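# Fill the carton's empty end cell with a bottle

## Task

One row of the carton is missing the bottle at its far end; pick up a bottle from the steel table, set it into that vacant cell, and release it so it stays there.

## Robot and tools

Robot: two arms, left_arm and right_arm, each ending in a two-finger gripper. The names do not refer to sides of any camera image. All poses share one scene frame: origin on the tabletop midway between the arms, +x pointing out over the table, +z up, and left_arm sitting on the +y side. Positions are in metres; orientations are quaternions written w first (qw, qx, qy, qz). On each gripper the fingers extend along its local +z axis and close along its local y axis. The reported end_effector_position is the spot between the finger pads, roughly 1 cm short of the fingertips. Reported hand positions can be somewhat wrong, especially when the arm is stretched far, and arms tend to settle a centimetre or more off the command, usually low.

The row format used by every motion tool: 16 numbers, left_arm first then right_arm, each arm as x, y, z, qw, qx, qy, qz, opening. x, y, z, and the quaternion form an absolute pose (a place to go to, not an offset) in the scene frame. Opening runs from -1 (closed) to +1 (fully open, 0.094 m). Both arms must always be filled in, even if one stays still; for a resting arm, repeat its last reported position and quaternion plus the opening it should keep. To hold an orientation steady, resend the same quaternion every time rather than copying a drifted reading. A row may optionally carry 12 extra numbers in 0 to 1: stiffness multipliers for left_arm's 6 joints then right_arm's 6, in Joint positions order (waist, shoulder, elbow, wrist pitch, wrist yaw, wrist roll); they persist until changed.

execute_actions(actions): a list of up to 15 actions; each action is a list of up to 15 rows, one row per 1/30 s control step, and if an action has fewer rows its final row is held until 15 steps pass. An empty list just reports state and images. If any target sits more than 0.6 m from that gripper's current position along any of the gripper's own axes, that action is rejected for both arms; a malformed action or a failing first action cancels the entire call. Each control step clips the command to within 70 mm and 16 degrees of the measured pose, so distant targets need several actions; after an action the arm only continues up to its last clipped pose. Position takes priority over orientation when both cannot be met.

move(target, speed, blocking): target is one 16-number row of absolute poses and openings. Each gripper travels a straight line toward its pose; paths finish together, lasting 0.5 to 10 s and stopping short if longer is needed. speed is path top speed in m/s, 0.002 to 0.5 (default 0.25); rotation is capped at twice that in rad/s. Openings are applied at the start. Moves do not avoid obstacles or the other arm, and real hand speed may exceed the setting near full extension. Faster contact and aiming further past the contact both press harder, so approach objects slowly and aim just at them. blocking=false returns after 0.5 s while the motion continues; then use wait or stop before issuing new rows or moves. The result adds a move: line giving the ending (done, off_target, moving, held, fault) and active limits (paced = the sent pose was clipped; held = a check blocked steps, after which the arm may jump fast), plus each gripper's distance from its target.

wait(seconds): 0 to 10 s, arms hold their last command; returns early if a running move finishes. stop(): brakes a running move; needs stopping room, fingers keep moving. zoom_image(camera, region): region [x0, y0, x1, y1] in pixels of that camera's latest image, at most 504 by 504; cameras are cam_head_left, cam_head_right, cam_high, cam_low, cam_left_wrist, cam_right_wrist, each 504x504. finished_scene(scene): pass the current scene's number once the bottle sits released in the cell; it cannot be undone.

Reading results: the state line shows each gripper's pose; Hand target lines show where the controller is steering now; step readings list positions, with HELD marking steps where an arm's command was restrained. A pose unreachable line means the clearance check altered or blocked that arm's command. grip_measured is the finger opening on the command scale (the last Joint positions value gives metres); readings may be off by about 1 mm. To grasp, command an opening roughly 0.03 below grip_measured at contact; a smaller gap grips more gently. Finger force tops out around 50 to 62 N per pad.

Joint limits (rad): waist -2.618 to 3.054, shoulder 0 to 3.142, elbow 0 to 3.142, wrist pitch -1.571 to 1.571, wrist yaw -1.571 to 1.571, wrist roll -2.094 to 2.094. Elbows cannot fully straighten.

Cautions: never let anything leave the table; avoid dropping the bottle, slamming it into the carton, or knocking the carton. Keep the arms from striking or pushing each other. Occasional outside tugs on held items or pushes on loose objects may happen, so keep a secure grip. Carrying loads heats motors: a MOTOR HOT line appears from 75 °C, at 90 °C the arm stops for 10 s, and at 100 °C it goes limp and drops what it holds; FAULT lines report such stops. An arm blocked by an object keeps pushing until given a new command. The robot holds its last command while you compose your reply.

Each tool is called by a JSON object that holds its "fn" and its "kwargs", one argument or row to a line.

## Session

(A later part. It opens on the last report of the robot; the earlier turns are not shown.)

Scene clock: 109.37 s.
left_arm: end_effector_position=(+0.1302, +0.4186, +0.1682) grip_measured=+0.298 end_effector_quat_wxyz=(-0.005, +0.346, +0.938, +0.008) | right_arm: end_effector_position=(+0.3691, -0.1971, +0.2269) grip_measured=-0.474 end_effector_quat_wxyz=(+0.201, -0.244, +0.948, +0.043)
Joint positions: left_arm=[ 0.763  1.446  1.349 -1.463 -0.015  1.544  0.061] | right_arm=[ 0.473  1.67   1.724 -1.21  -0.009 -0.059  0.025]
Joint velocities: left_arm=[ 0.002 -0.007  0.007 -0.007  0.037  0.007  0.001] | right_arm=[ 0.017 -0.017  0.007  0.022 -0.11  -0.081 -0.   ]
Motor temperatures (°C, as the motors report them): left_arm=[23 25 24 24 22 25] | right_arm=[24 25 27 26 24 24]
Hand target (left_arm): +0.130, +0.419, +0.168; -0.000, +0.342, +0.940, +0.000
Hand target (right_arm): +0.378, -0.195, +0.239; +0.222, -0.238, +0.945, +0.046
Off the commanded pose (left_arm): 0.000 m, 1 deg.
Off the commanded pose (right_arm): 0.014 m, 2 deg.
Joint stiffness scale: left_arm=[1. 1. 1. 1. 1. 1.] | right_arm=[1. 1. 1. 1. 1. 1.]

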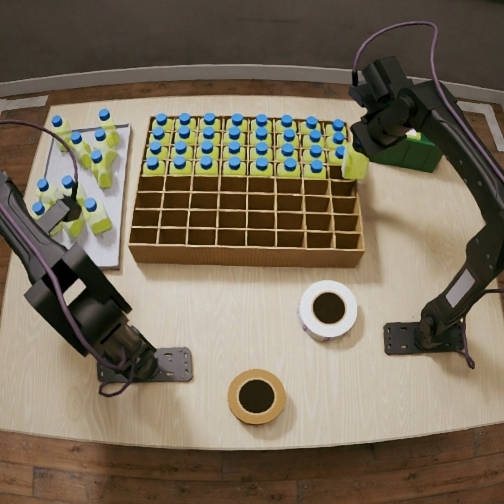

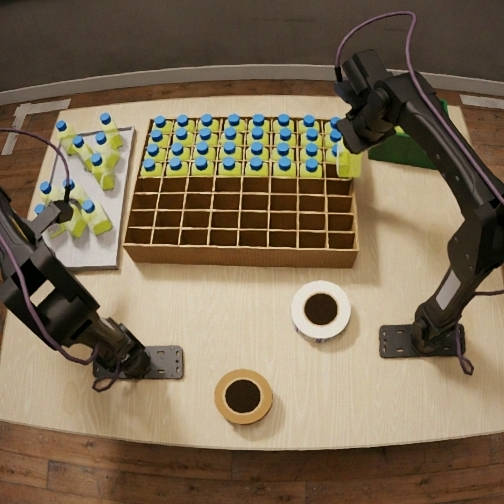

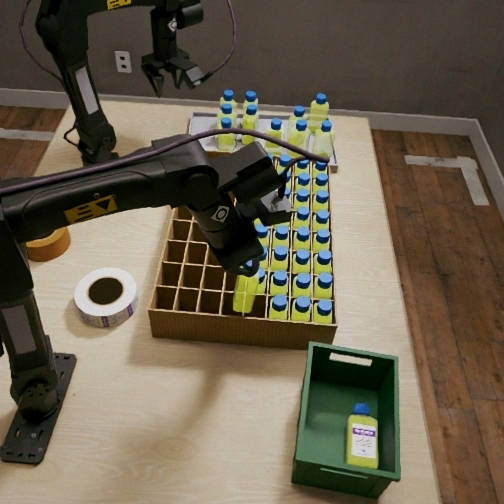

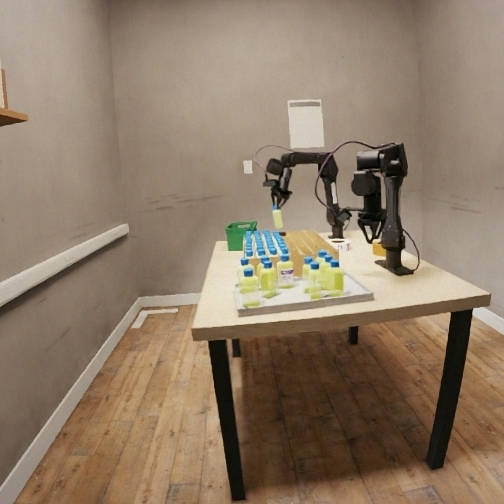

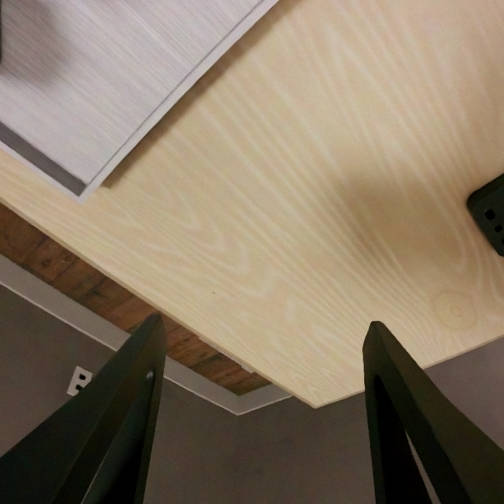

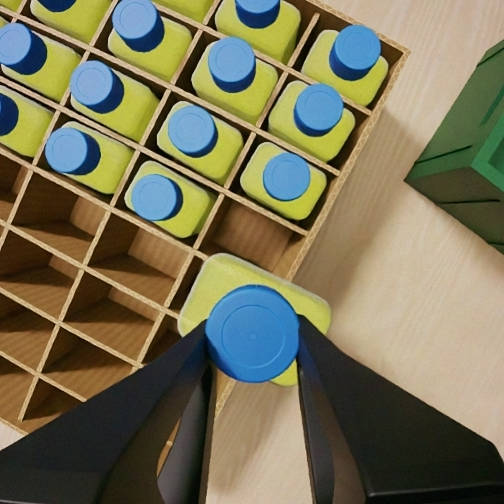

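{"fn": "move", "kwargs": {
  "target": [0.1302, 0.4188, 0.1682, 0, 0.342, 0.940, 0, 0.3, 0.385, -0.189, 0.243, 0.2756, -0.2319, 0.9303, 0.0687, -0.505],
  "speed": 0.04
}}

{"fn": "zoom_image", "kwargs": {
  "camera": "cam_high",
  "region": [150, 200, 350, 350]
}}

{"fn": "zoom_image", "kwargs": {
  "camera": "cam_low",
  "region": [210, 150, 350, 290]
}}

Scene clock: 118.80 s.
left_arm: end_effector_position=(+0.1302, +0.4186, +0.1682) grip_measured=+0.298 end_effector_quat_wxyz=(-0.005, +0.346, +0.938, +0.008) | right_arm: end_effector_position=(+0.3825, -0.1888, +0.2301) grip_measured=-0.474 end_effector_quat_wxyz=(+0.250, -0.240, +0.936, +0.058)
Joint positions: left_arm=[ 0.763  1.446  1.349 -1.463 -0.015  1.544  0.061] | right_arm=[ 0.473  1.632  1.648 -1.068 -0.018 -0.055  0.025]
Joint velocities: left_arm=[-0.007 -0.012 -0.017 -0.066 -0.022 -0.051  0.   ] | right_arm=[ 0.007  0.002 -0.017 -0.022 -0.051  0.022  0.   ]
Motor temperatures (°C, as the motors report them): left_arm=[23 25 24 24 22 25] | right_arm=[24 26 27 27 24 24]
Hand target (left_arm): +0.130, +0.419, +0.168; -0.000, +0.342, +0.940, +0.000
Hand target (right_arm): +0.384, -0.189, +0.244; +0.275, -0.233, +0.930, +0.068
Off the commanded pose (left_arm): 0.000 m, 1 deg.
Off the commanded pose (right_arm): 0.013 m, 3 deg.
Joint stiffness scale: left_arm=[1. 1. 1. 1. 1. 1.] | right_arm=[1. 1. 1. 1. 1. 1.]
move: off_target (right_arm)

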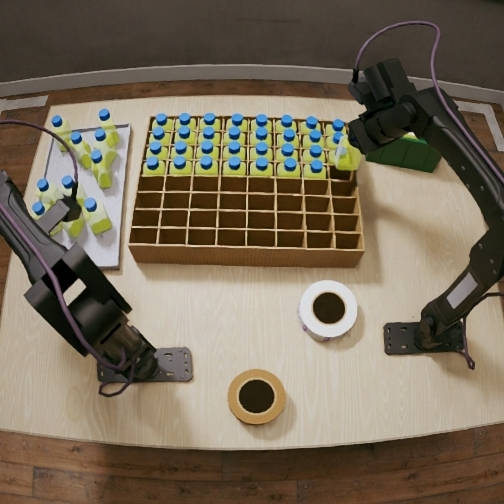

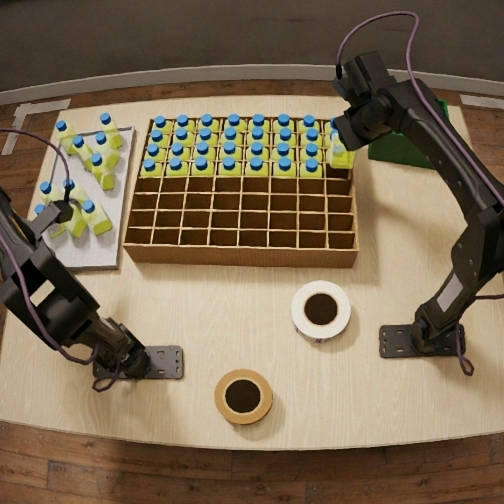

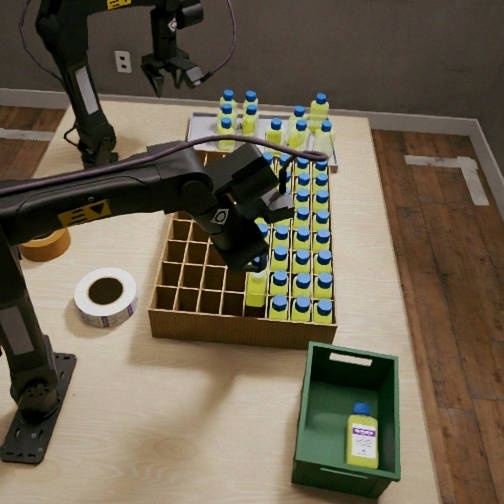

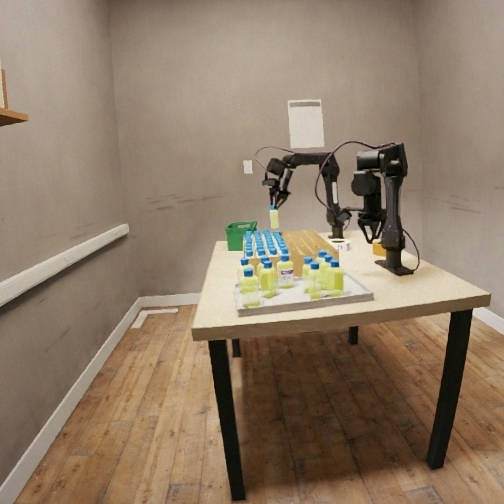

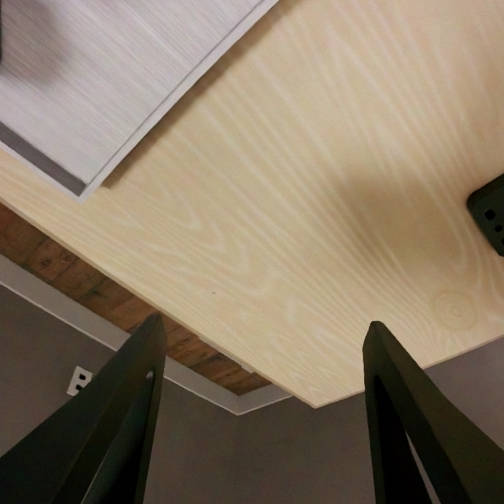

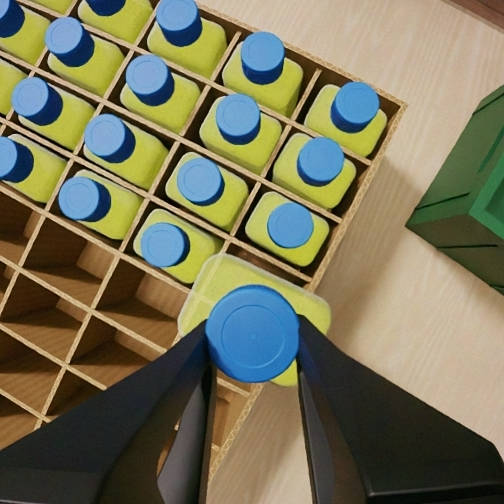

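Region (150, 200, 350, 350) of cam_high's 504x504 image, scaled by 2.520, with more detail than that image has; it fills the top 378 rows of this view, and the rest is white.

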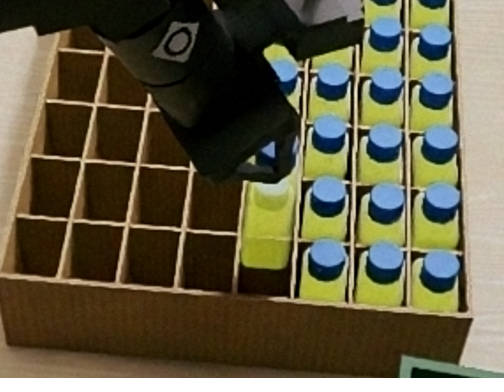

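Region (210, 150, 350, 290) of cam_low's 504x504 image, scaled by 3.600, with more detail than that image has.

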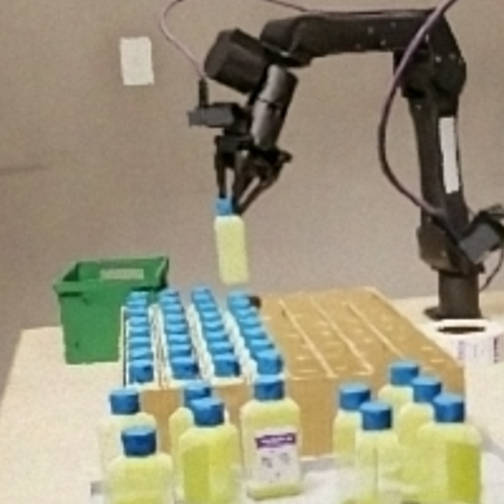

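{"fn": "move", "kwargs": {
  "target": [0.1302, 0.4188, 0.1682, 0, 0.342, 0.940, 0, 0.3, 0.376, -0.192, 0.208, 0.3079, -0.2294, 0.9201, 0.0768, -0.505],
  "speed": 0.03
}}

{"fn": "zoom_image", "kwargs": {
  "camera": "cam_high",
  "region": [150, 200, 350, 350]
}}

{"fn": "zoom_image", "kwargs": {
  "camera": "cam_low",
  "region": [210, 150, 350, 290]
}}

{"fn": "zoom_image", "kwargs": {
  "camera": "cam_head_right",
  "region": [260, 90, 420, 250]
}}

Scene clock: 122.70 s.
left_arm: end_effector_position=(+0.1302, +0.4186, +0.1682) grip_measured=+0.298 end_effector_quat_wxyz=(-0.005, +0.346, +0.938, +0.008) | right_arm: end_effector_position=(+0.3732, -0.1932, +0.2005) grip_measured=-0.474 end_effector_quat_wxyz=(+0.287, -0.236, +0.926, +0.066)
Joint positions: left_arm=[ 0.763  1.446  1.349 -1.463 -0.015  1.544  0.061] | right_arm=[ 0.473  1.503  1.357 -0.828 -0.019 -0.051  0.025]
Joint velocities: left_arm=[ 0.007  0.012  0.007 -0.037  0.066  0.007  0.   ] | right_arm=[-0.002  0.007 -0.017  0.051 -0.037  0.022 -0.   ]
Motor temperatures (°C, as the motors report them): left_arm=[23 25 24 24 22 25] | right_arm=[24 26 27 27 24 24]
Hand target (left_arm): +0.130, +0.419, +0.168; -0.000, +0.342, +0.940, +0.000
Hand target (right_arm): +0.376, -0.192, +0.209; +0.307, -0.231, +0.920, +0.076
Off the commanded pose (left_arm): 0.000 m, 1 deg.
Off the commanded pose (right_arm): 0.008 m, 3 deg.
Joint stiffness scale: left_arm=[1. 1. 1. 1. 1. 1.] | right_arm=[1. 1. 1. 1. 1. 1.]
move: off_target (right_arm)

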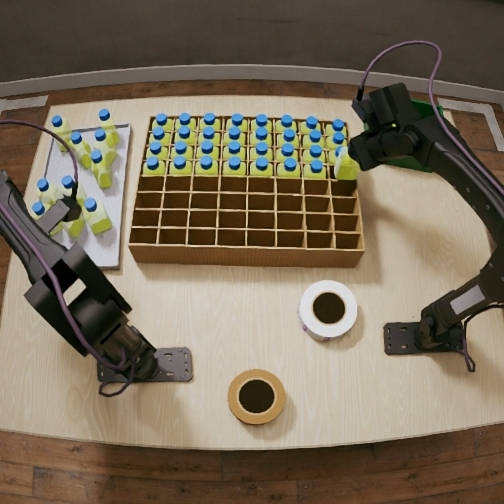

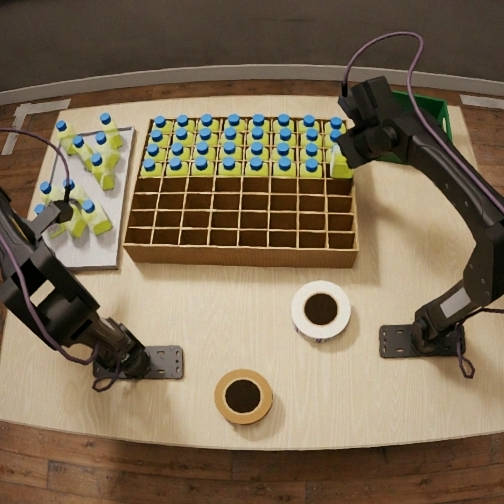

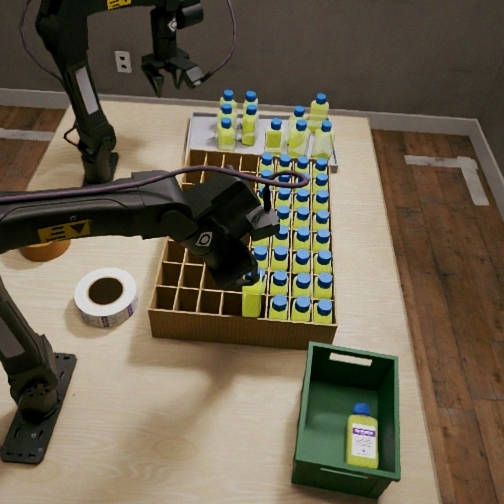

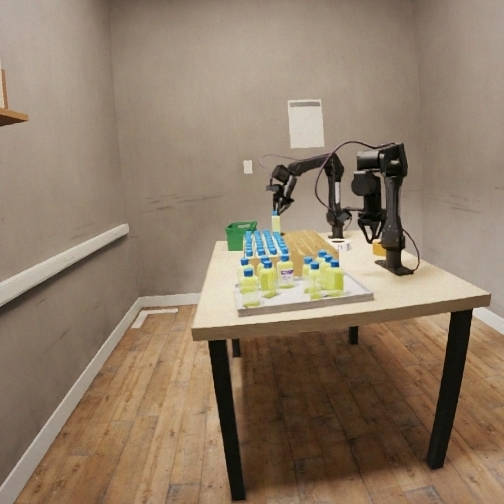

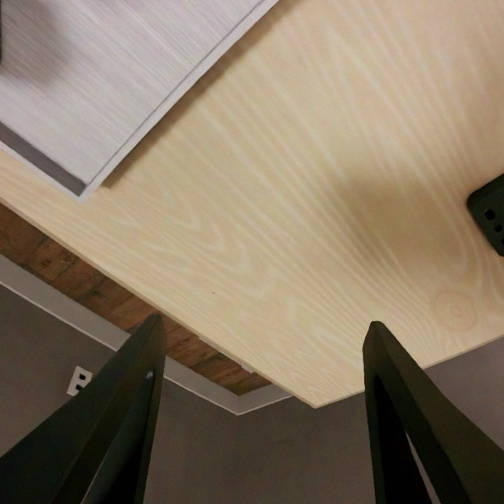

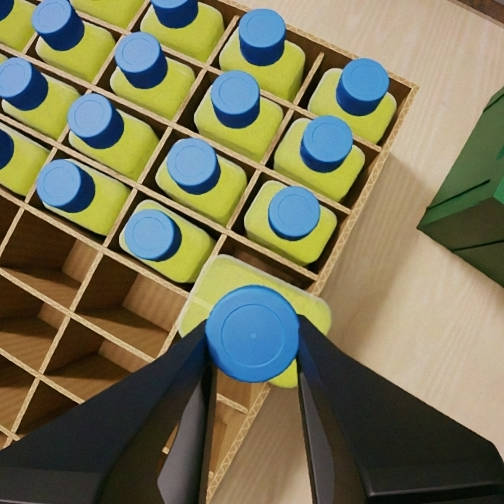

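Region (150, 200, 350, 350) of cam_high's 504x504 image, scaled by 2.520, with more detail than that image has; it fills the top 378 rows of this view, and the rest is white.

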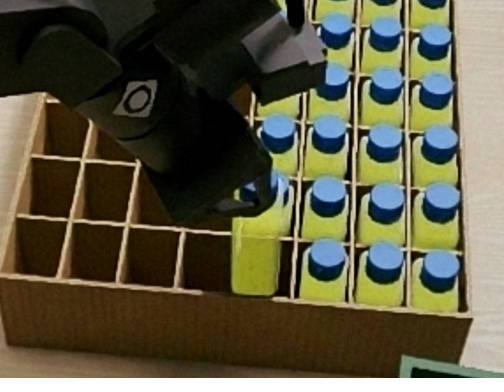

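Region (210, 150, 350, 290) of cam_low's 504x504 image, scaled by 3.600, with more detail than that image has.

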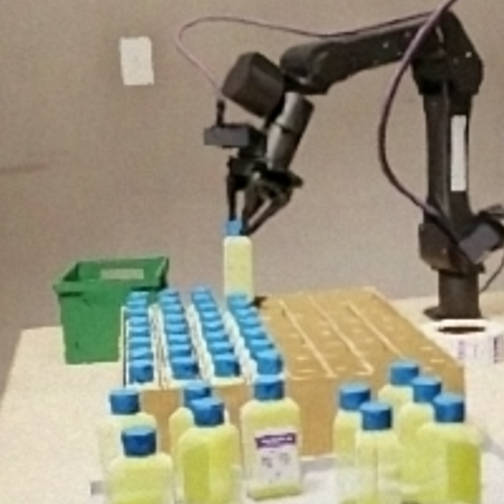

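Region (260, 90, 420, 250) of cam_head_right's 504x504 image, scaled by 3.150, with more detail than that image has.

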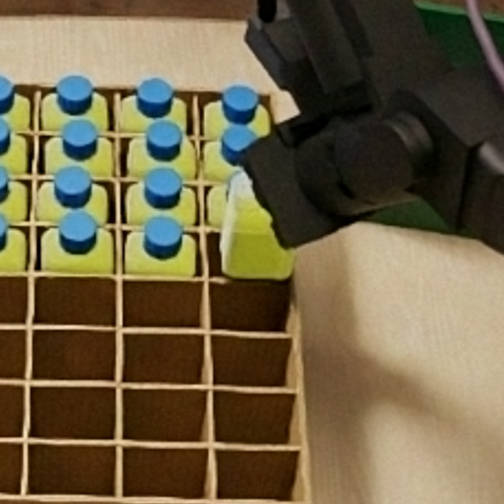

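{"fn": "move", "kwargs": {
  "target": [0.1302, 0.4188, 0.1682, 0, 0.342, 0.940, 0, 0.3, 0.385, -0.186, 0.214, 0.3079, -0.2294, 0.9201, 0.0768, -0.505],
  "speed": 0.03
}}

{"fn": "zoom_image", "kwargs": {
  "camera": "cam_high",
  "region": [150, 200, 350, 350]
}}

{"fn": "zoom_image", "kwargs": {
  "camera": "cam_low",
  "region": [210, 150, 350, 290]
}}

{"fn": "zoom_image", "kwargs": {
  "camera": "cam_head_right",
  "region": [260, 90, 420, 250]
}}

Scene clock: 131.33 s.
left_arm: end_effector_position=(+0.1302, +0.4186, +0.1682) grip_measured=+0.298 end_effector_quat_wxyz=(-0.005, +0.346, +0.938, +0.008) | right_arm: end_effector_position=(+0.3761, -0.1912, +0.2018) grip_measured=-0.474 end_effector_quat_wxyz=(+0.290, -0.234, +0.925, +0.069)
Joint positions: left_arm=[ 0.763  1.446  1.349 -1.463 -0.015  1.544  0.061] | right_arm=[ 0.473  1.51   1.365 -0.821 -0.022 -0.045  0.025]
Joint velocities: left_arm=[-0.017  0.002 -0.012 -0.007  0.007  0.066  0.001] | right_arm=[ 0.012 -0.002  0.007  0.037  0.022 -0.022  0.   ]
Motor temperatures (°C, as the motors report them): left_arm=[23 25 24 24 22 25] | right_arm=[24 26 27 28 24 24]
Hand target (left_arm): +0.130, +0.419, +0.168; -0.000, +0.342, +0.940, +0.000
Hand target (right_arm): +0.384, -0.186, +0.214; +0.308, -0.230, +0.920, +0.077
Off the commanded pose (left_arm): 0.000 m, 1 deg.
Off the commanded pose (right_arm): 0.016 m, 2 deg.
Joint stiffness scale: left_arm=[1. 1. 1. 1. 1. 1.] | right_arm=[1. 1. 1. 1. 1. 1.]
move: off_target (right_arm)

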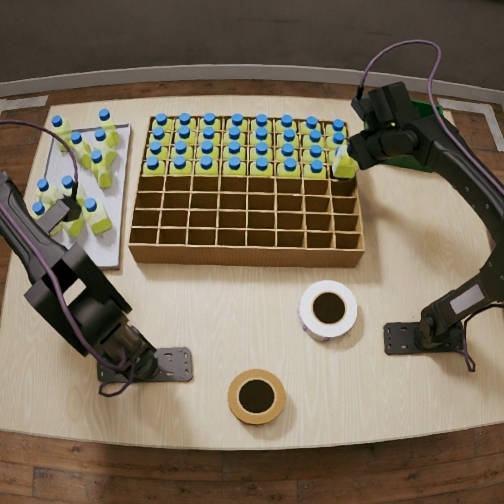

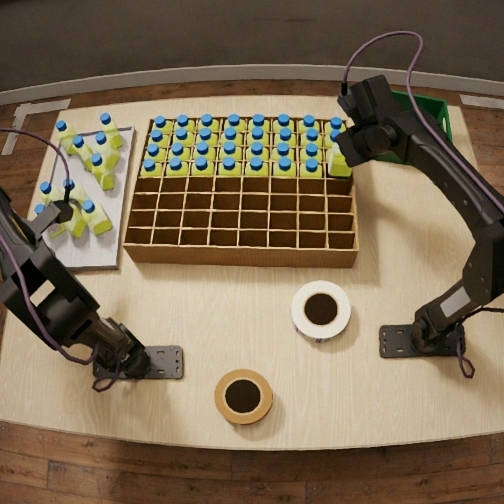

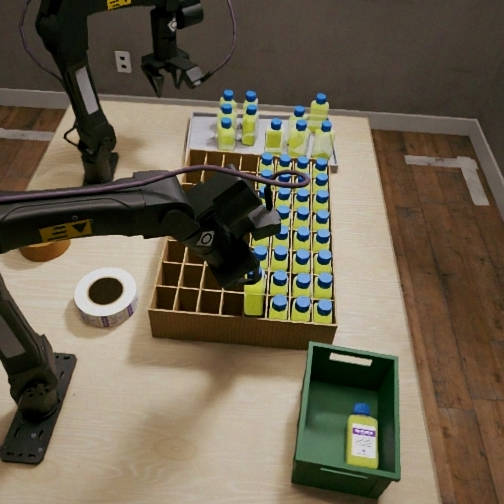

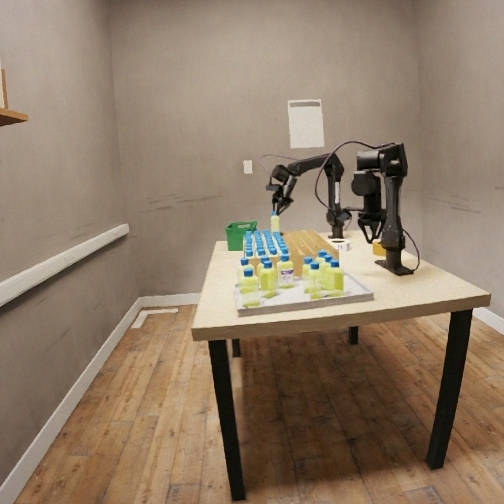

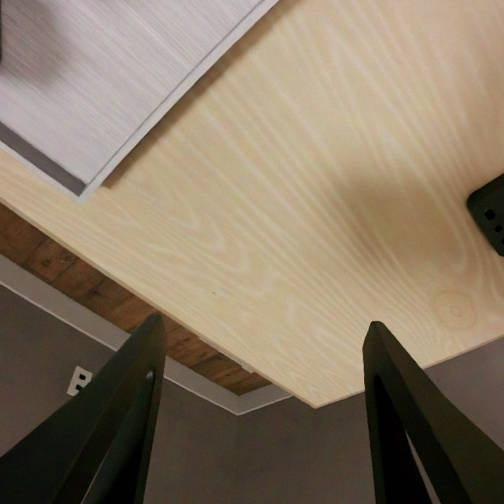

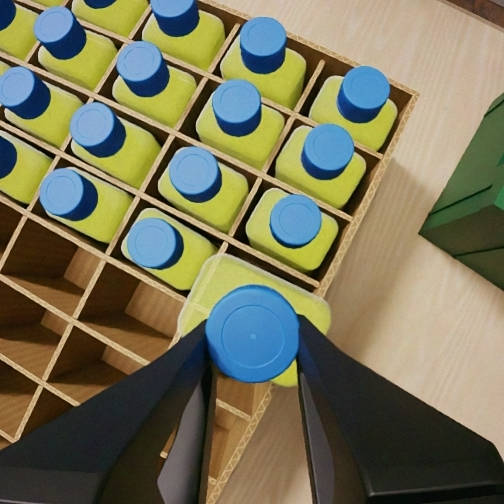

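Region (150, 200, 350, 350) of cam_high's 504x504 image, scaled by 2.520, with more detail than that image has; it fills the top 378 rows of this view, and the rest is white.

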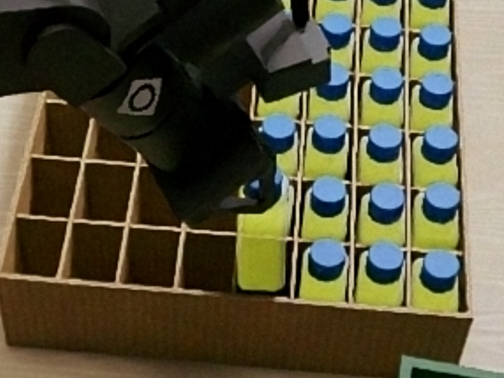

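Region (210, 150, 350, 290) of cam_low's 504x504 image, scaled by 3.600, with more detail than that image has.

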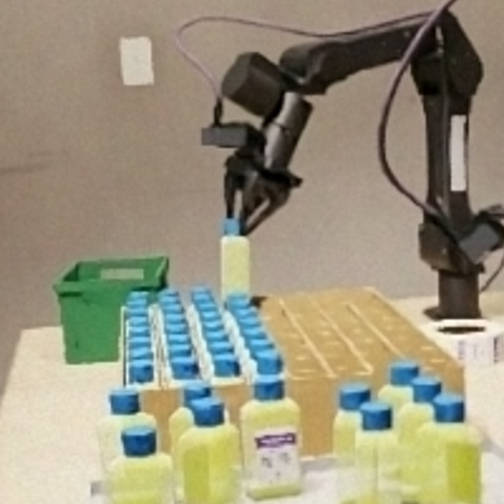

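Region (260, 90, 420, 250) of cam_head_right's 504x504 image, scaled by 3.150, with more detail than that image has.

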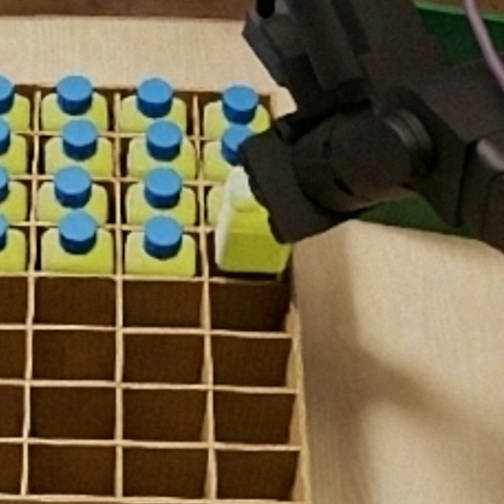

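{"fn": "move", "kwargs": {
  "target": [0.1302, 0.4188, 0.1682, 0, 0.342, 0.940, 0, 0.3, 0.390, -0.183, 0.216, 0.3079, -0.2294, 0.9201, 0.0768, -0.505],
  "speed": 0.02
}}

{"fn": "zoom_image", "kwargs": {
  "camera": "cam_high",
  "region": [150, 200, 350, 350]
}}

{"fn": "zoom_image", "kwargs": {
  "camera": "cam_head_right",
  "region": [260, 90, 420, 250]
}}

Scene clock: 133.43 s.
left_arm: end_effector_position=(+0.1302, +0.4186, +0.1682) grip_measured=+0.298 end_effector_quat_wxyz=(-0.005, +0.346, +0.938, +0.008) | right_arm: end_effector_position=(+0.3826, -0.1881, +0.2047) grip_measured=-0.474 end_effector_quat_wxyz=(+0.293, -0.233, +0.925, +0.070)
Joint positions: left_arm=[ 0.763  1.446  1.349 -1.463 -0.015  1.544  0.061] | right_arm=[ 0.473  1.533  1.395 -0.821 -0.022 -0.044  0.025]
Joint velocities: left_arm=[-0.017 -0.002 -0.017  0.007 -0.022 -0.081  0.   ] | right_arm=[ 0.012  0.007 -0.012 -0.007  0.022  0.022  0.   ]
Motor temperatures (°C, as the motors report them): left_arm=[23 25 24 24 22 25] | right_arm=[24 26 27 28 24 24]
Hand target (left_arm): +0.130, +0.419, +0.168; -0.000, +0.342, +0.940, +0.000
Hand target (right_arm): +0.389, -0.183, +0.216; +0.308, -0.230, +0.920, +0.077
Off the commanded pose (left_arm): 0.000 m, 1 deg.
Off the commanded pose (right_arm): 0.014 m, 2 deg.
Joint stiffness scale: left_arm=[1. 1. 1. 1. 1. 1.] | right_arm=[1. 1. 1. 1. 1. 1.]
move: off_target (right_arm)

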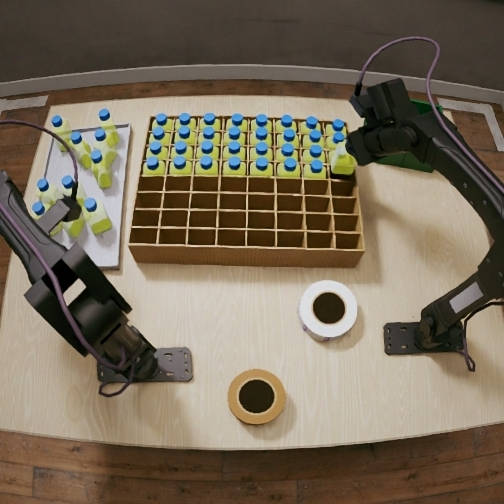

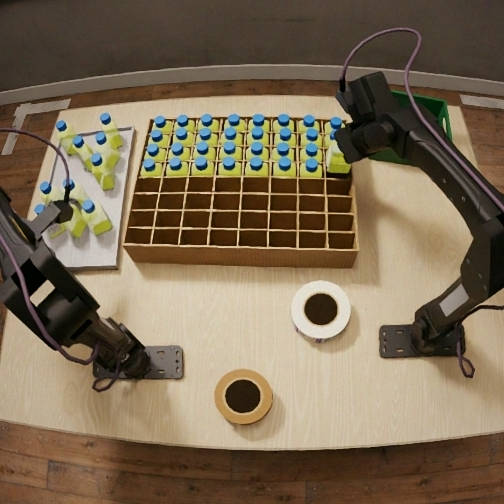

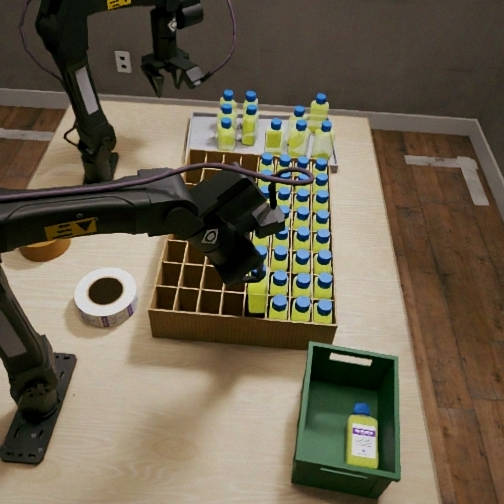

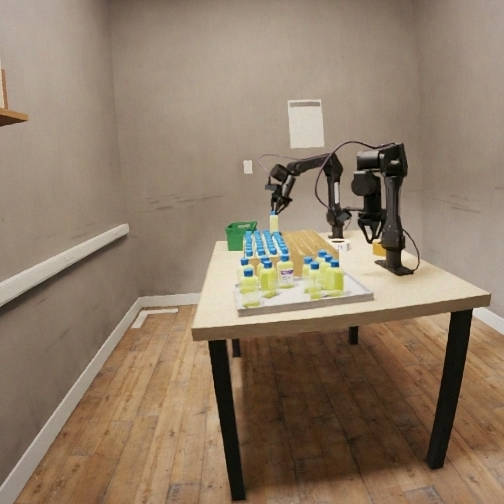

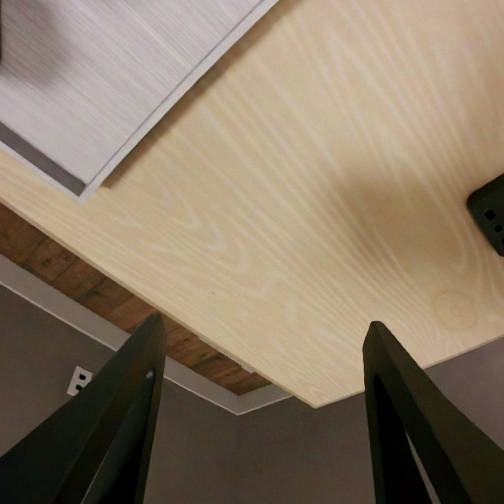

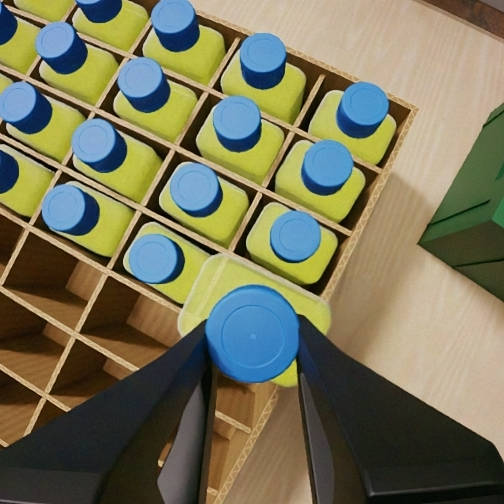

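Region (150, 200, 350, 350) of cam_high's 504x504 image, scaled by 2.520, with more detail than that image has; it fills the top 378 rows of this view, and the rest is white.

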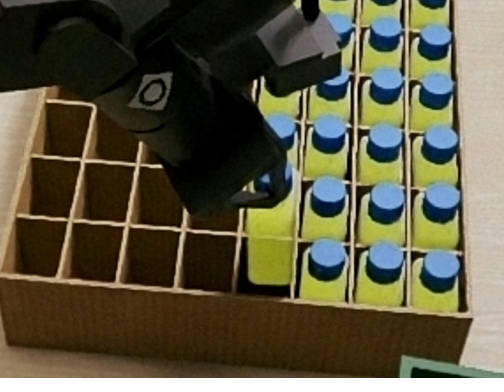

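Region (260, 90, 420, 250) of cam_head_right's 504x504 image, scaled by 3.150, with more detail than that image has.

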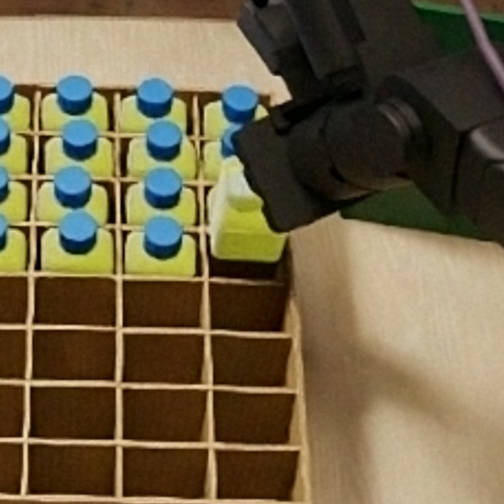

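{"fn": "move", "kwargs": {
  "target": [0.1302, 0.4188, 0.1682, 0, 0.342, 0.940, 0, 0.3, 0.383, -0.187, 0.188, 0.3079, -0.2294, 0.9201, 0.0768, -0.505],
  "speed": 0.02
}}

{"fn": "zoom_image", "kwargs": {
  "camera": "cam_high",
  "region": [150, 200, 350, 350]
}}

{"fn": "zoom_image", "kwargs": {
  "camera": "cam_head_right",
  "region": [260, 90, 420, 250]
}}

{"fn": "zoom_image", "kwargs": {
  "camera": "cam_low",
  "region": [210, 150, 350, 290]
}}

Scene clock: 135.30 s.
left_arm: end_effector_position=(+0.1302, +0.4186, +0.1682) grip_measured=+0.298 end_effector_quat_wxyz=(-0.005, +0.346, +0.938, +0.008) | right_arm: end_effector_position=(+0.3797, -0.1895, +0.1754) grip_measured=-0.474 end_effector_quat_wxyz=(+0.282, -0.233, +0.928, +0.068)
Joint positions: left_arm=[ 0.763  1.446  1.349 -1.463 -0.015  1.544  0.061] | right_arm=[ 0.473  1.533  1.292 -0.74  -0.022 -0.043  0.025]
Joint velocities: left_arm=[ 0.012  0.002  0.002 -0.051 -0.007 -0.037 -0.   ] | right_arm=[-0.002 -0.007 -0.012  0.066  0.007  0.051 -0.   ]
Motor temperatures (°C, as the motors report them): left_arm=[23 25 24 24 22 25] | right_arm=[24 26 27 28 24 24]
Hand target (left_arm): +0.130, +0.419, +0.168; -0.000, +0.342, +0.940, +0.000
Hand target (right_arm): +0.383, -0.187, +0.189; +0.308, -0.230, +0.920, +0.077
Off the commanded pose (left_arm): 0.000 m, 1 deg.
Off the commanded pose (right_arm): 0.013 m, 3 deg.
Joint stiffness scale: left_arm=[1. 1. 1. 1. 1. 1.] | right_arm=[1. 1. 1. 1. 1. 1.]
move: off_target (right_arm)

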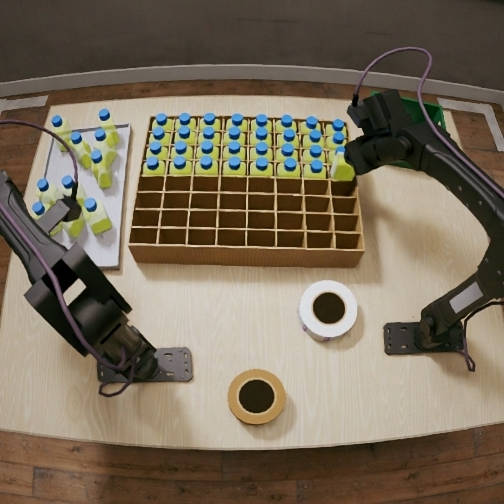

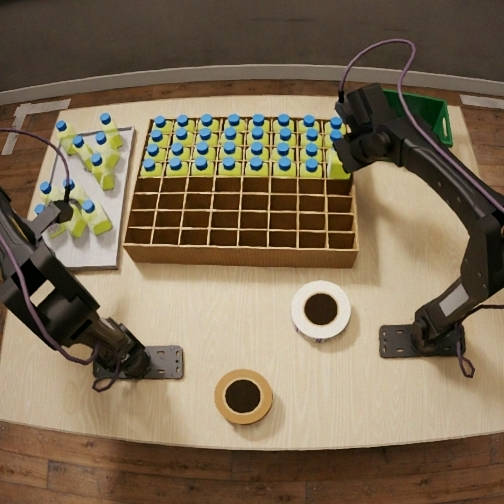

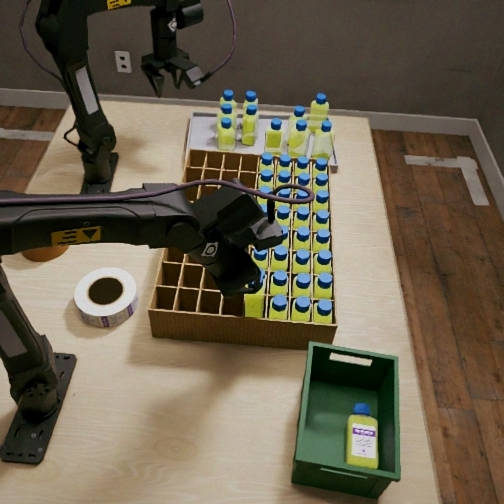

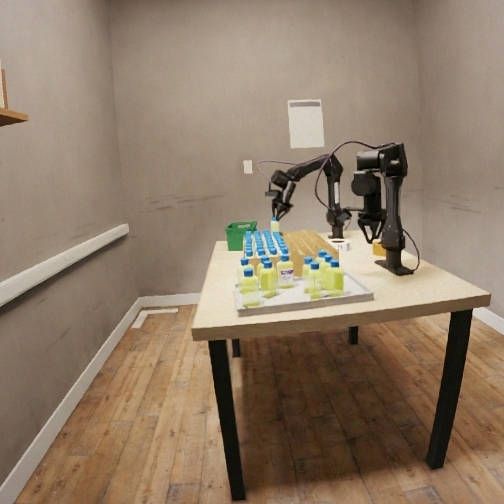

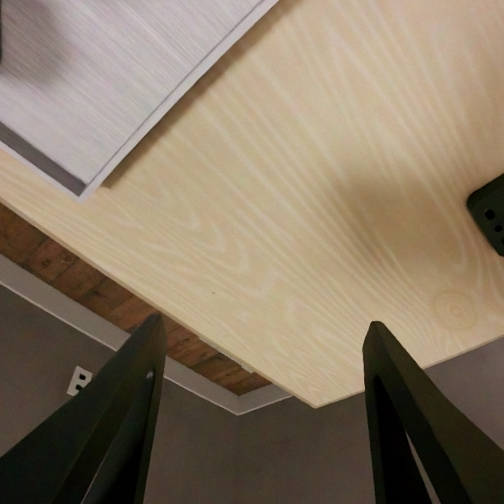

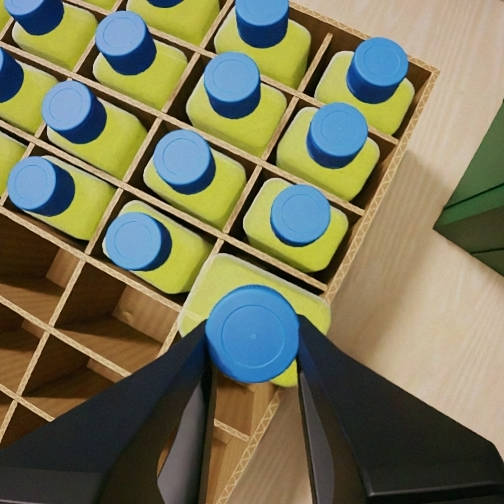

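Region (150, 200, 350, 350) of cam_high's 504x504 image, scaled by 2.520, with more detail than that image has; it fills the top 378 rows of this view, and the rest is white.

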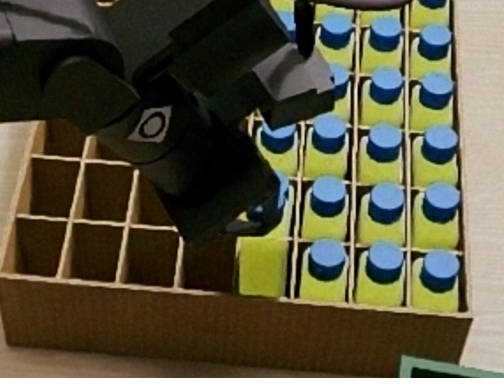

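Region (260, 90, 420, 250) of cam_head_right's 504x504 image, scaled by 3.150, with more detail than that image has.

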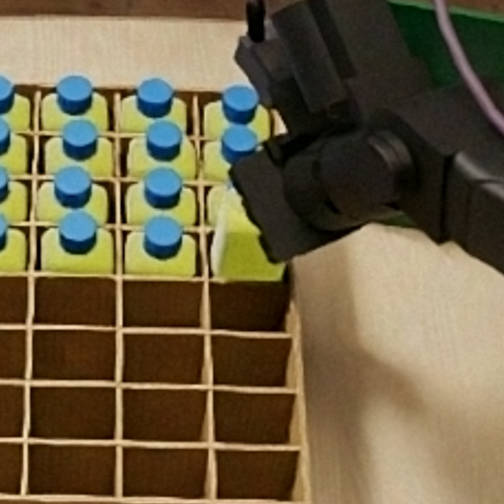

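Region (210, 150, 350, 290) of cam_low's 504x504 image, scaled by 3.600, with more detail than that image has.

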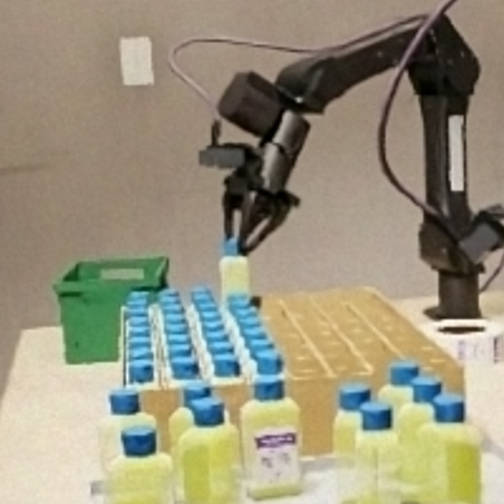

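{"fn": "move", "kwargs": {
  "target": [0.1302, 0.4188, 0.1682, 0, 0.342, 0.940, 0, 0.3, 0.389, -0.184, 0.152, 0.3079, -0.2294, 0.9201, 0.0768, -0.505],
  "speed": 0.025
}}

{"fn": "zoom_image", "kwargs": {
  "camera": "cam_high",
  "region": [150, 200, 350, 350]
}}

{"fn": "zoom_image", "kwargs": {
  "camera": "cam_low",
  "region": [210, 150, 350, 290]
}}

Scene clock: 137.07 s.
left_arm: end_effector_position=(+0.1302, +0.4186, +0.1682) grip_measured=+0.298 end_effector_quat_wxyz=(-0.005, +0.346, +0.938, +0.008) | right_arm: end_effector_position=(+0.3828, -0.1880, +0.1508) grip_measured=-0.474 end_effector_quat_wxyz=(+0.294, -0.233, +0.924, +0.070)
Joint positions: left_arm=[ 0.763  1.446  1.349 -1.463 -0.015  1.544  0.061] | right_arm=[ 0.473  1.533  1.18  -0.604 -0.022 -0.043  0.025]
Joint velocities: left_arm=[-0.007  0.012  0.002 -0.022  0.007 -0.066  0.   ] | right_arm=[-0.012  0.007  0.017  0.022 -0.007 -0.051 -0.001]
Motor temperatures (°C, as the motors report them): left_arm=[23 25 24 24 22 25] | right_arm=[24 26 27 28 24 24]
Hand target (left_arm): +0.130, +0.419, +0.168; -0.000, +0.342, +0.940, +0.000
Hand target (right_arm): +0.389, -0.184, +0.152; +0.307, -0.230, +0.920, +0.077
Off the commanded pose (left_arm): 0.000 m, 1 deg.
Off the commanded pose (right_arm): 0.007 m, 2 deg.
Joint stiffness scale: left_arm=[1. 1. 1. 1. 1. 1.] | right_arm=[1. 1. 1. 1. 1. 1.]
move: done

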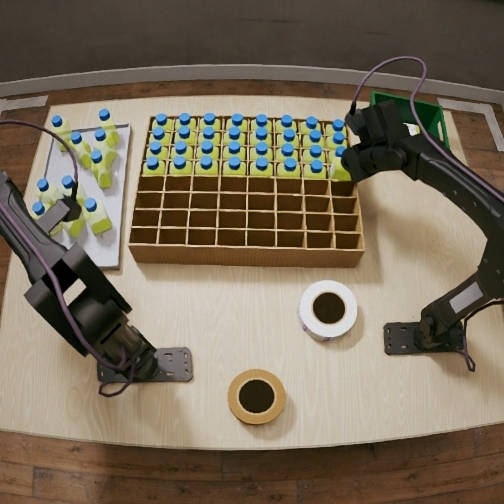

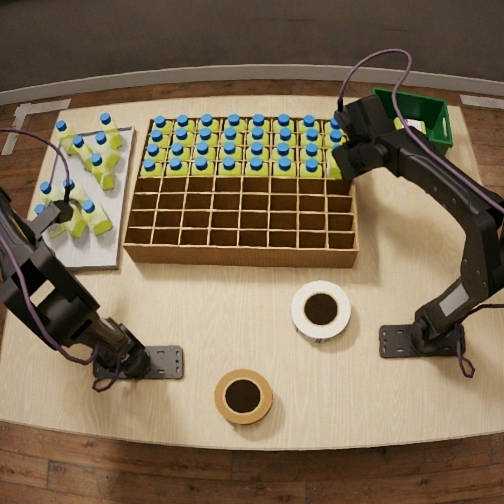

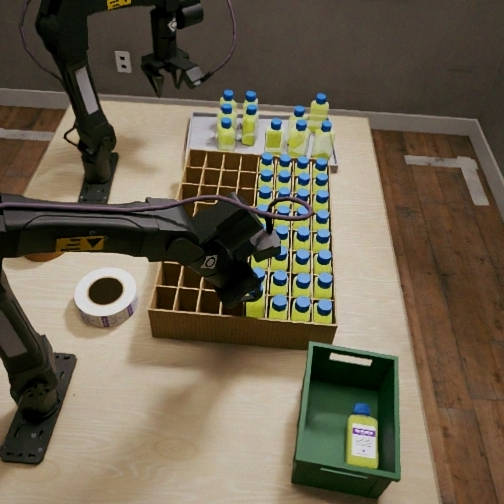

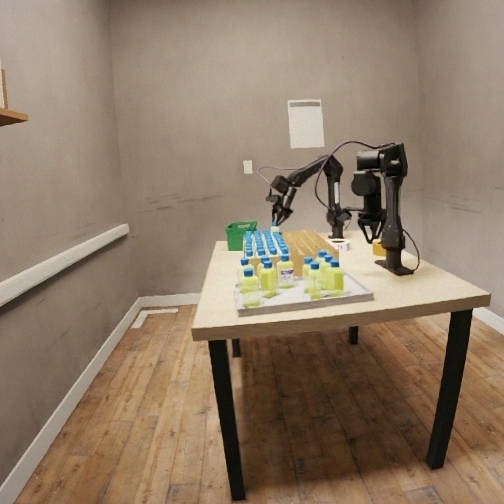

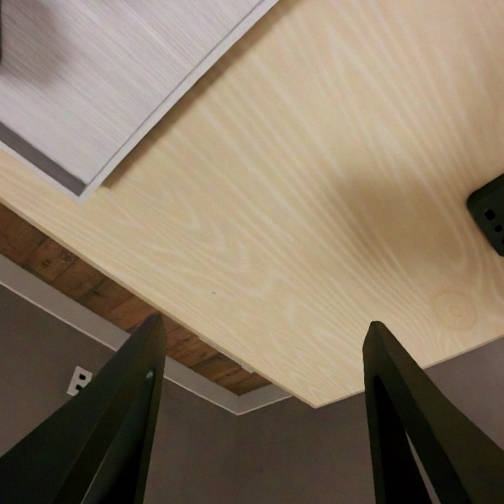

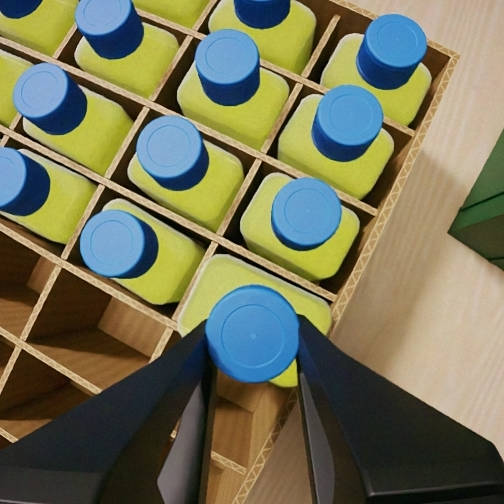

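Region (150, 200, 350, 350) of cam_high's 504x504 image, scaled by 2.520, with more detail than that image has; it fills the top 378 rows of this view, and the rest is white.

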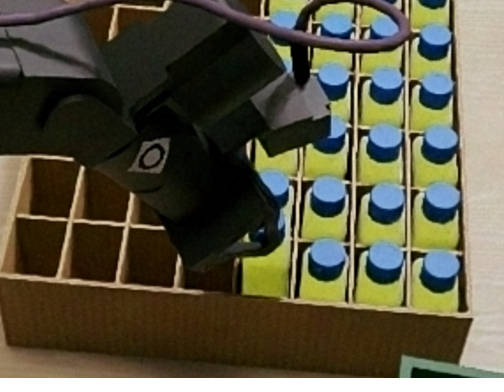

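Region (210, 150, 350, 290) of cam_low's 504x504 image, scaled by 3.600, with more detail than that image has.

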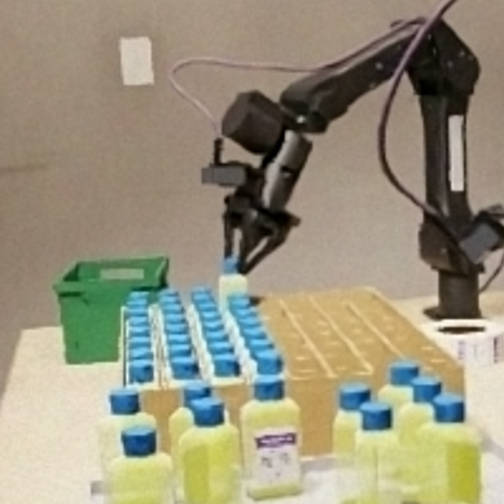

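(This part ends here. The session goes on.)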